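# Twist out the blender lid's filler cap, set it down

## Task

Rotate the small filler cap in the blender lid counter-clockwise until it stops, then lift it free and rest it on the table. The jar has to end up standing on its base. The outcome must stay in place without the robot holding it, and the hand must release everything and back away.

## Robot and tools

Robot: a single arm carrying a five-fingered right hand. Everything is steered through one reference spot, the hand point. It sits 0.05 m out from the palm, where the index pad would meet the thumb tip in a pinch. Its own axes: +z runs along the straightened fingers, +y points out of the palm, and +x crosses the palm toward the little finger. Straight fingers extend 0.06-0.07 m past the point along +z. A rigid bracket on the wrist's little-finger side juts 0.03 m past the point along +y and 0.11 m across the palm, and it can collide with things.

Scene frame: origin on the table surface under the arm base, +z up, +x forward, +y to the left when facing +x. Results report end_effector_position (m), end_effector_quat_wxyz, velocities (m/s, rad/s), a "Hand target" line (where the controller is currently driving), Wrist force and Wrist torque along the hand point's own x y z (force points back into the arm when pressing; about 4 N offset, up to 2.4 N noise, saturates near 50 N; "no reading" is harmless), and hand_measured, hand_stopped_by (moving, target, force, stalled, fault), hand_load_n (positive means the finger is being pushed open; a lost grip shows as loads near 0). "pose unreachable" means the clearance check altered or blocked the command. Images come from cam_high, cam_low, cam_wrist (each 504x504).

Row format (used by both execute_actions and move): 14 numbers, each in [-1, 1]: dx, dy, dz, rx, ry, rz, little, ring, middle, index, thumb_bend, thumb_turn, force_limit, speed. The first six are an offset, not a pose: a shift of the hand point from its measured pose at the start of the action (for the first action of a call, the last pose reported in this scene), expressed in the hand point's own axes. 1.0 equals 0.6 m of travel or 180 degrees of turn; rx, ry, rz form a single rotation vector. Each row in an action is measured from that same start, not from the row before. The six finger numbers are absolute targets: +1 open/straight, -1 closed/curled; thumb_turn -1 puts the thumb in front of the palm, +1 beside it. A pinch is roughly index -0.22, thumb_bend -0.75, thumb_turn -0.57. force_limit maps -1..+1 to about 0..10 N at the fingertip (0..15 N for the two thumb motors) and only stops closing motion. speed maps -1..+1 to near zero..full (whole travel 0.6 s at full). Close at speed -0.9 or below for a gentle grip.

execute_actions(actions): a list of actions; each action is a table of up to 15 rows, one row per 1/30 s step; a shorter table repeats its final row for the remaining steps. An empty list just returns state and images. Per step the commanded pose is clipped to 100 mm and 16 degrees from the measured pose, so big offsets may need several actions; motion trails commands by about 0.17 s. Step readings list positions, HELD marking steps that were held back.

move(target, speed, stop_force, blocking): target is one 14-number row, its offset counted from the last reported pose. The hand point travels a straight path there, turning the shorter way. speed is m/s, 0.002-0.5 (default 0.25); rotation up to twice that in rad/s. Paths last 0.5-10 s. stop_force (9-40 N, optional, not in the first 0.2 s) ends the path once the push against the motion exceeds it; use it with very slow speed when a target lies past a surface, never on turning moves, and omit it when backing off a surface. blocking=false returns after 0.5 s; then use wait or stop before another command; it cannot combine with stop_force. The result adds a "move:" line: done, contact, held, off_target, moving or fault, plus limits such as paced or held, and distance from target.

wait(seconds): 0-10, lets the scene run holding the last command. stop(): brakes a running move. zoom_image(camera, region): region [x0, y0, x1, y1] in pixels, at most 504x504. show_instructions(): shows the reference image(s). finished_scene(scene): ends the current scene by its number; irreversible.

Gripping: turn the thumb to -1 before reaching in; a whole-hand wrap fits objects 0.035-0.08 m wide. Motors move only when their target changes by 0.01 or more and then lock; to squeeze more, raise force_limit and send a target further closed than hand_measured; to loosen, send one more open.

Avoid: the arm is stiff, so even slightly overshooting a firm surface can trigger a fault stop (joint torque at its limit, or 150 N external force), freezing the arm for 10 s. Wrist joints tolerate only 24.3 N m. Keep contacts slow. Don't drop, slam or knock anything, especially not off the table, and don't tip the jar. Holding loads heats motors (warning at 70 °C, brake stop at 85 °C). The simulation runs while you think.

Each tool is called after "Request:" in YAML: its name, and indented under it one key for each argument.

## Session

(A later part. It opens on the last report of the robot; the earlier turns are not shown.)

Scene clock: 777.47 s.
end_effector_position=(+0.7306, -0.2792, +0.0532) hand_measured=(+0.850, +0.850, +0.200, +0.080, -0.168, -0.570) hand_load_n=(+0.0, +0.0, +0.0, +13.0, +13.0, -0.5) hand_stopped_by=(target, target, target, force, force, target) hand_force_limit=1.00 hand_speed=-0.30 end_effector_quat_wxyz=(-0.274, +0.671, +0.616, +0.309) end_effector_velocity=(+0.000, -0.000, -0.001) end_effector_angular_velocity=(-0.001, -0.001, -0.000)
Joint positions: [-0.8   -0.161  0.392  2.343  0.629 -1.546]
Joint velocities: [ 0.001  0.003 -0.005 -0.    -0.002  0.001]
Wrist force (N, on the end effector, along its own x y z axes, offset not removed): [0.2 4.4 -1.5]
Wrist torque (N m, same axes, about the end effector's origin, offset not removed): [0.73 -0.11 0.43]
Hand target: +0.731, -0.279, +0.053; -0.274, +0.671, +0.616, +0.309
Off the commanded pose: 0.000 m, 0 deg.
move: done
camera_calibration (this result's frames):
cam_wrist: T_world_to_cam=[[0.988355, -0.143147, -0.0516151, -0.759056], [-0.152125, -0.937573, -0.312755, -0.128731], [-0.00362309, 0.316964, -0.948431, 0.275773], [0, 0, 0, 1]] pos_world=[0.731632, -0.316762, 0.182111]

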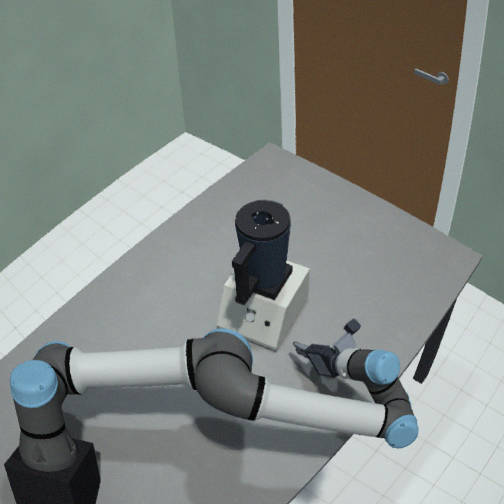

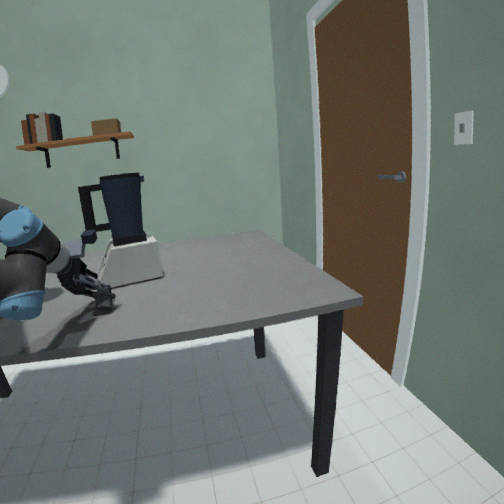

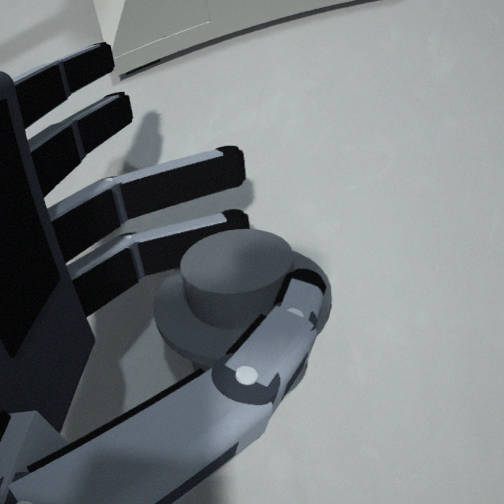

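The cap is at the table or within a few mm of it, and the wrist is close to the table too. I'll release gently here and then back off upward.

Request:
execute_actions:
  actions:
    - [[0,0,0,0,0,0,0.85,0.85,0.2,0.5,0.3,-0.57,1,-0.5]]
    - [[0,0,0,0,0,0,0.85,0.85,0.2,0.5,0.3,-0.57,1,-0.5]]
    - [[0.1,0,-0.1,0,0,0,0.85,0.85,0.2,0.5,0.3,-0.57,1,-0.5]]
    - [[0.12,0,-0.12,0,0,0,0.85,0.85,0.2,0.5,0.3,-0.57,1,-0.5]]

Scene clock: 783.23 s.
end_effector_position=(+0.7279, -0.2913, +0.2372) hand_measured=(+0.850, +0.850, +0.200, +0.500, +0.300, -0.570) hand_load_n=(+0.0, +0.0, +0.0, +0.0, +0.0, +0.0) hand_stopped_by=(target, target, target, target, target, target) hand_force_limit=1.00 hand_speed=-0.50 end_effector_quat_wxyz=(-0.274, +0.671, +0.616, +0.309) end_effector_velocity=(-0.001, +0.000, +0.012) end_effector_angular_velocity=(+0.005, +0.001, +0.002)
Joint positions: [-0.939 -0.407  0.511  2.553  0.75  -1.654]
Joint velocities: [-0.009 -0.013  0.003  0.02   0.011 -0.011]
Wrist force (N, on the end effector, along its own x y z axes, offset not removed): [0.3 6.1 -0.8]
Wrist torque (N m, same axes, about the end effector's origin, offset not removed): [0.98 -0.02 0.28]
Hand target: +0.728, -0.291, +0.238; -0.274, +0.671, +0.616, +0.309
Off the commanded pose: 0.001 m, 0 deg.
Step readings (end_effector_position; steps 1 to 15: 1st action; 16 to 30: 2nd action; 31 to 45: 3rd action; 46 to 60: 4th action):
0: (+0.7306, -0.2791, +0.0530)
1: (+0.7306, -0.2791, +0.0530)
2: (+0.7306, -0.2791, +0.0530)
4: (+0.7306, -0.2791, +0.0530)
8: (+0.7307, -0.2791, +0.0531)
15: (+0.7307, -0.2791, +0.0531)
16: (+0.7307, -0.2791, +0.0531)
17: (+0.7307, -0.2791, +0.0531)
19: (+0.7307, -0.2791, +0.0531)
23: (+0.7307, -0.2791, +0.0531)
30: (+0.7307, -0.2791, +0.0531)
31: (+0.7306, -0.2792, +0.0534)
32: (+0.7295, -0.2812, +0.0592)
34: (+0.7311, -0.2849, +0.0917)
38: (+0.7313, -0.2852, +0.1260)
45: (+0.7295, -0.2847, +0.1368)
46: (+0.7294, -0.2847, +0.1374)
47: (+0.7286, -0.2864, +0.1450)
49: (+0.7295, -0.2899, +0.1840)
53: (+0.7293, -0.2910, +0.2247)
60: end_effector_position above
camera_calibration (this result's frames):
cam_wrist: T_world_to_cam=[[0.988394, -0.142667, -0.0521852, -0.748371], [-0.151847, -0.937854, -0.312044, -0.0834067], [-0.00442377, 0.316347, -0.948633, 0.454652], [0, 0, 0, 1]] pos_world=[0.729032, -0.328819, 0.366217]

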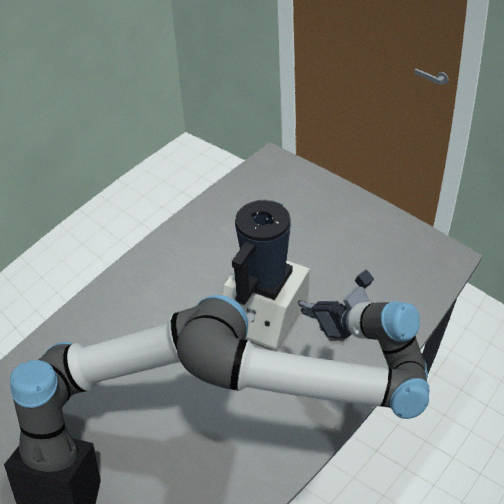

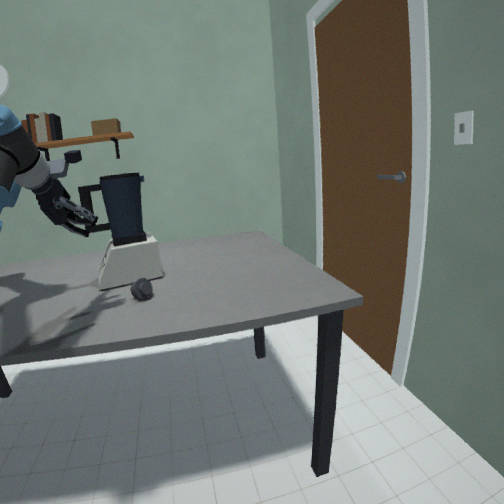

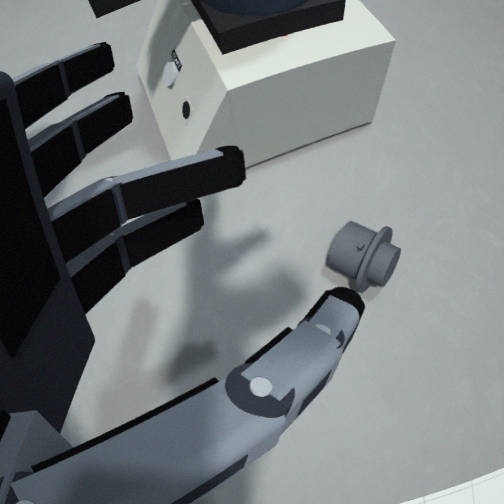

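The cap tipped onto its side, rolled several cm and is now resting on the table. Next I'll check how the jar is seated.

Request:
zoom_image:
  camera: "cam_low"
  region: [60,160,200,310]

Region (60, 160, 200, 310) of cam_low's 504x504 image, scaled by 3.360, with more detail than that image has; it fills the left 470 columns of this view, and the rest is white.

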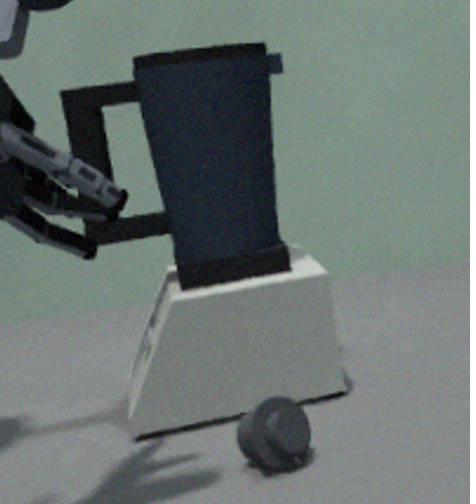

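Request:
finished_scene:
  scene: 2

The scene is finished: the task was done.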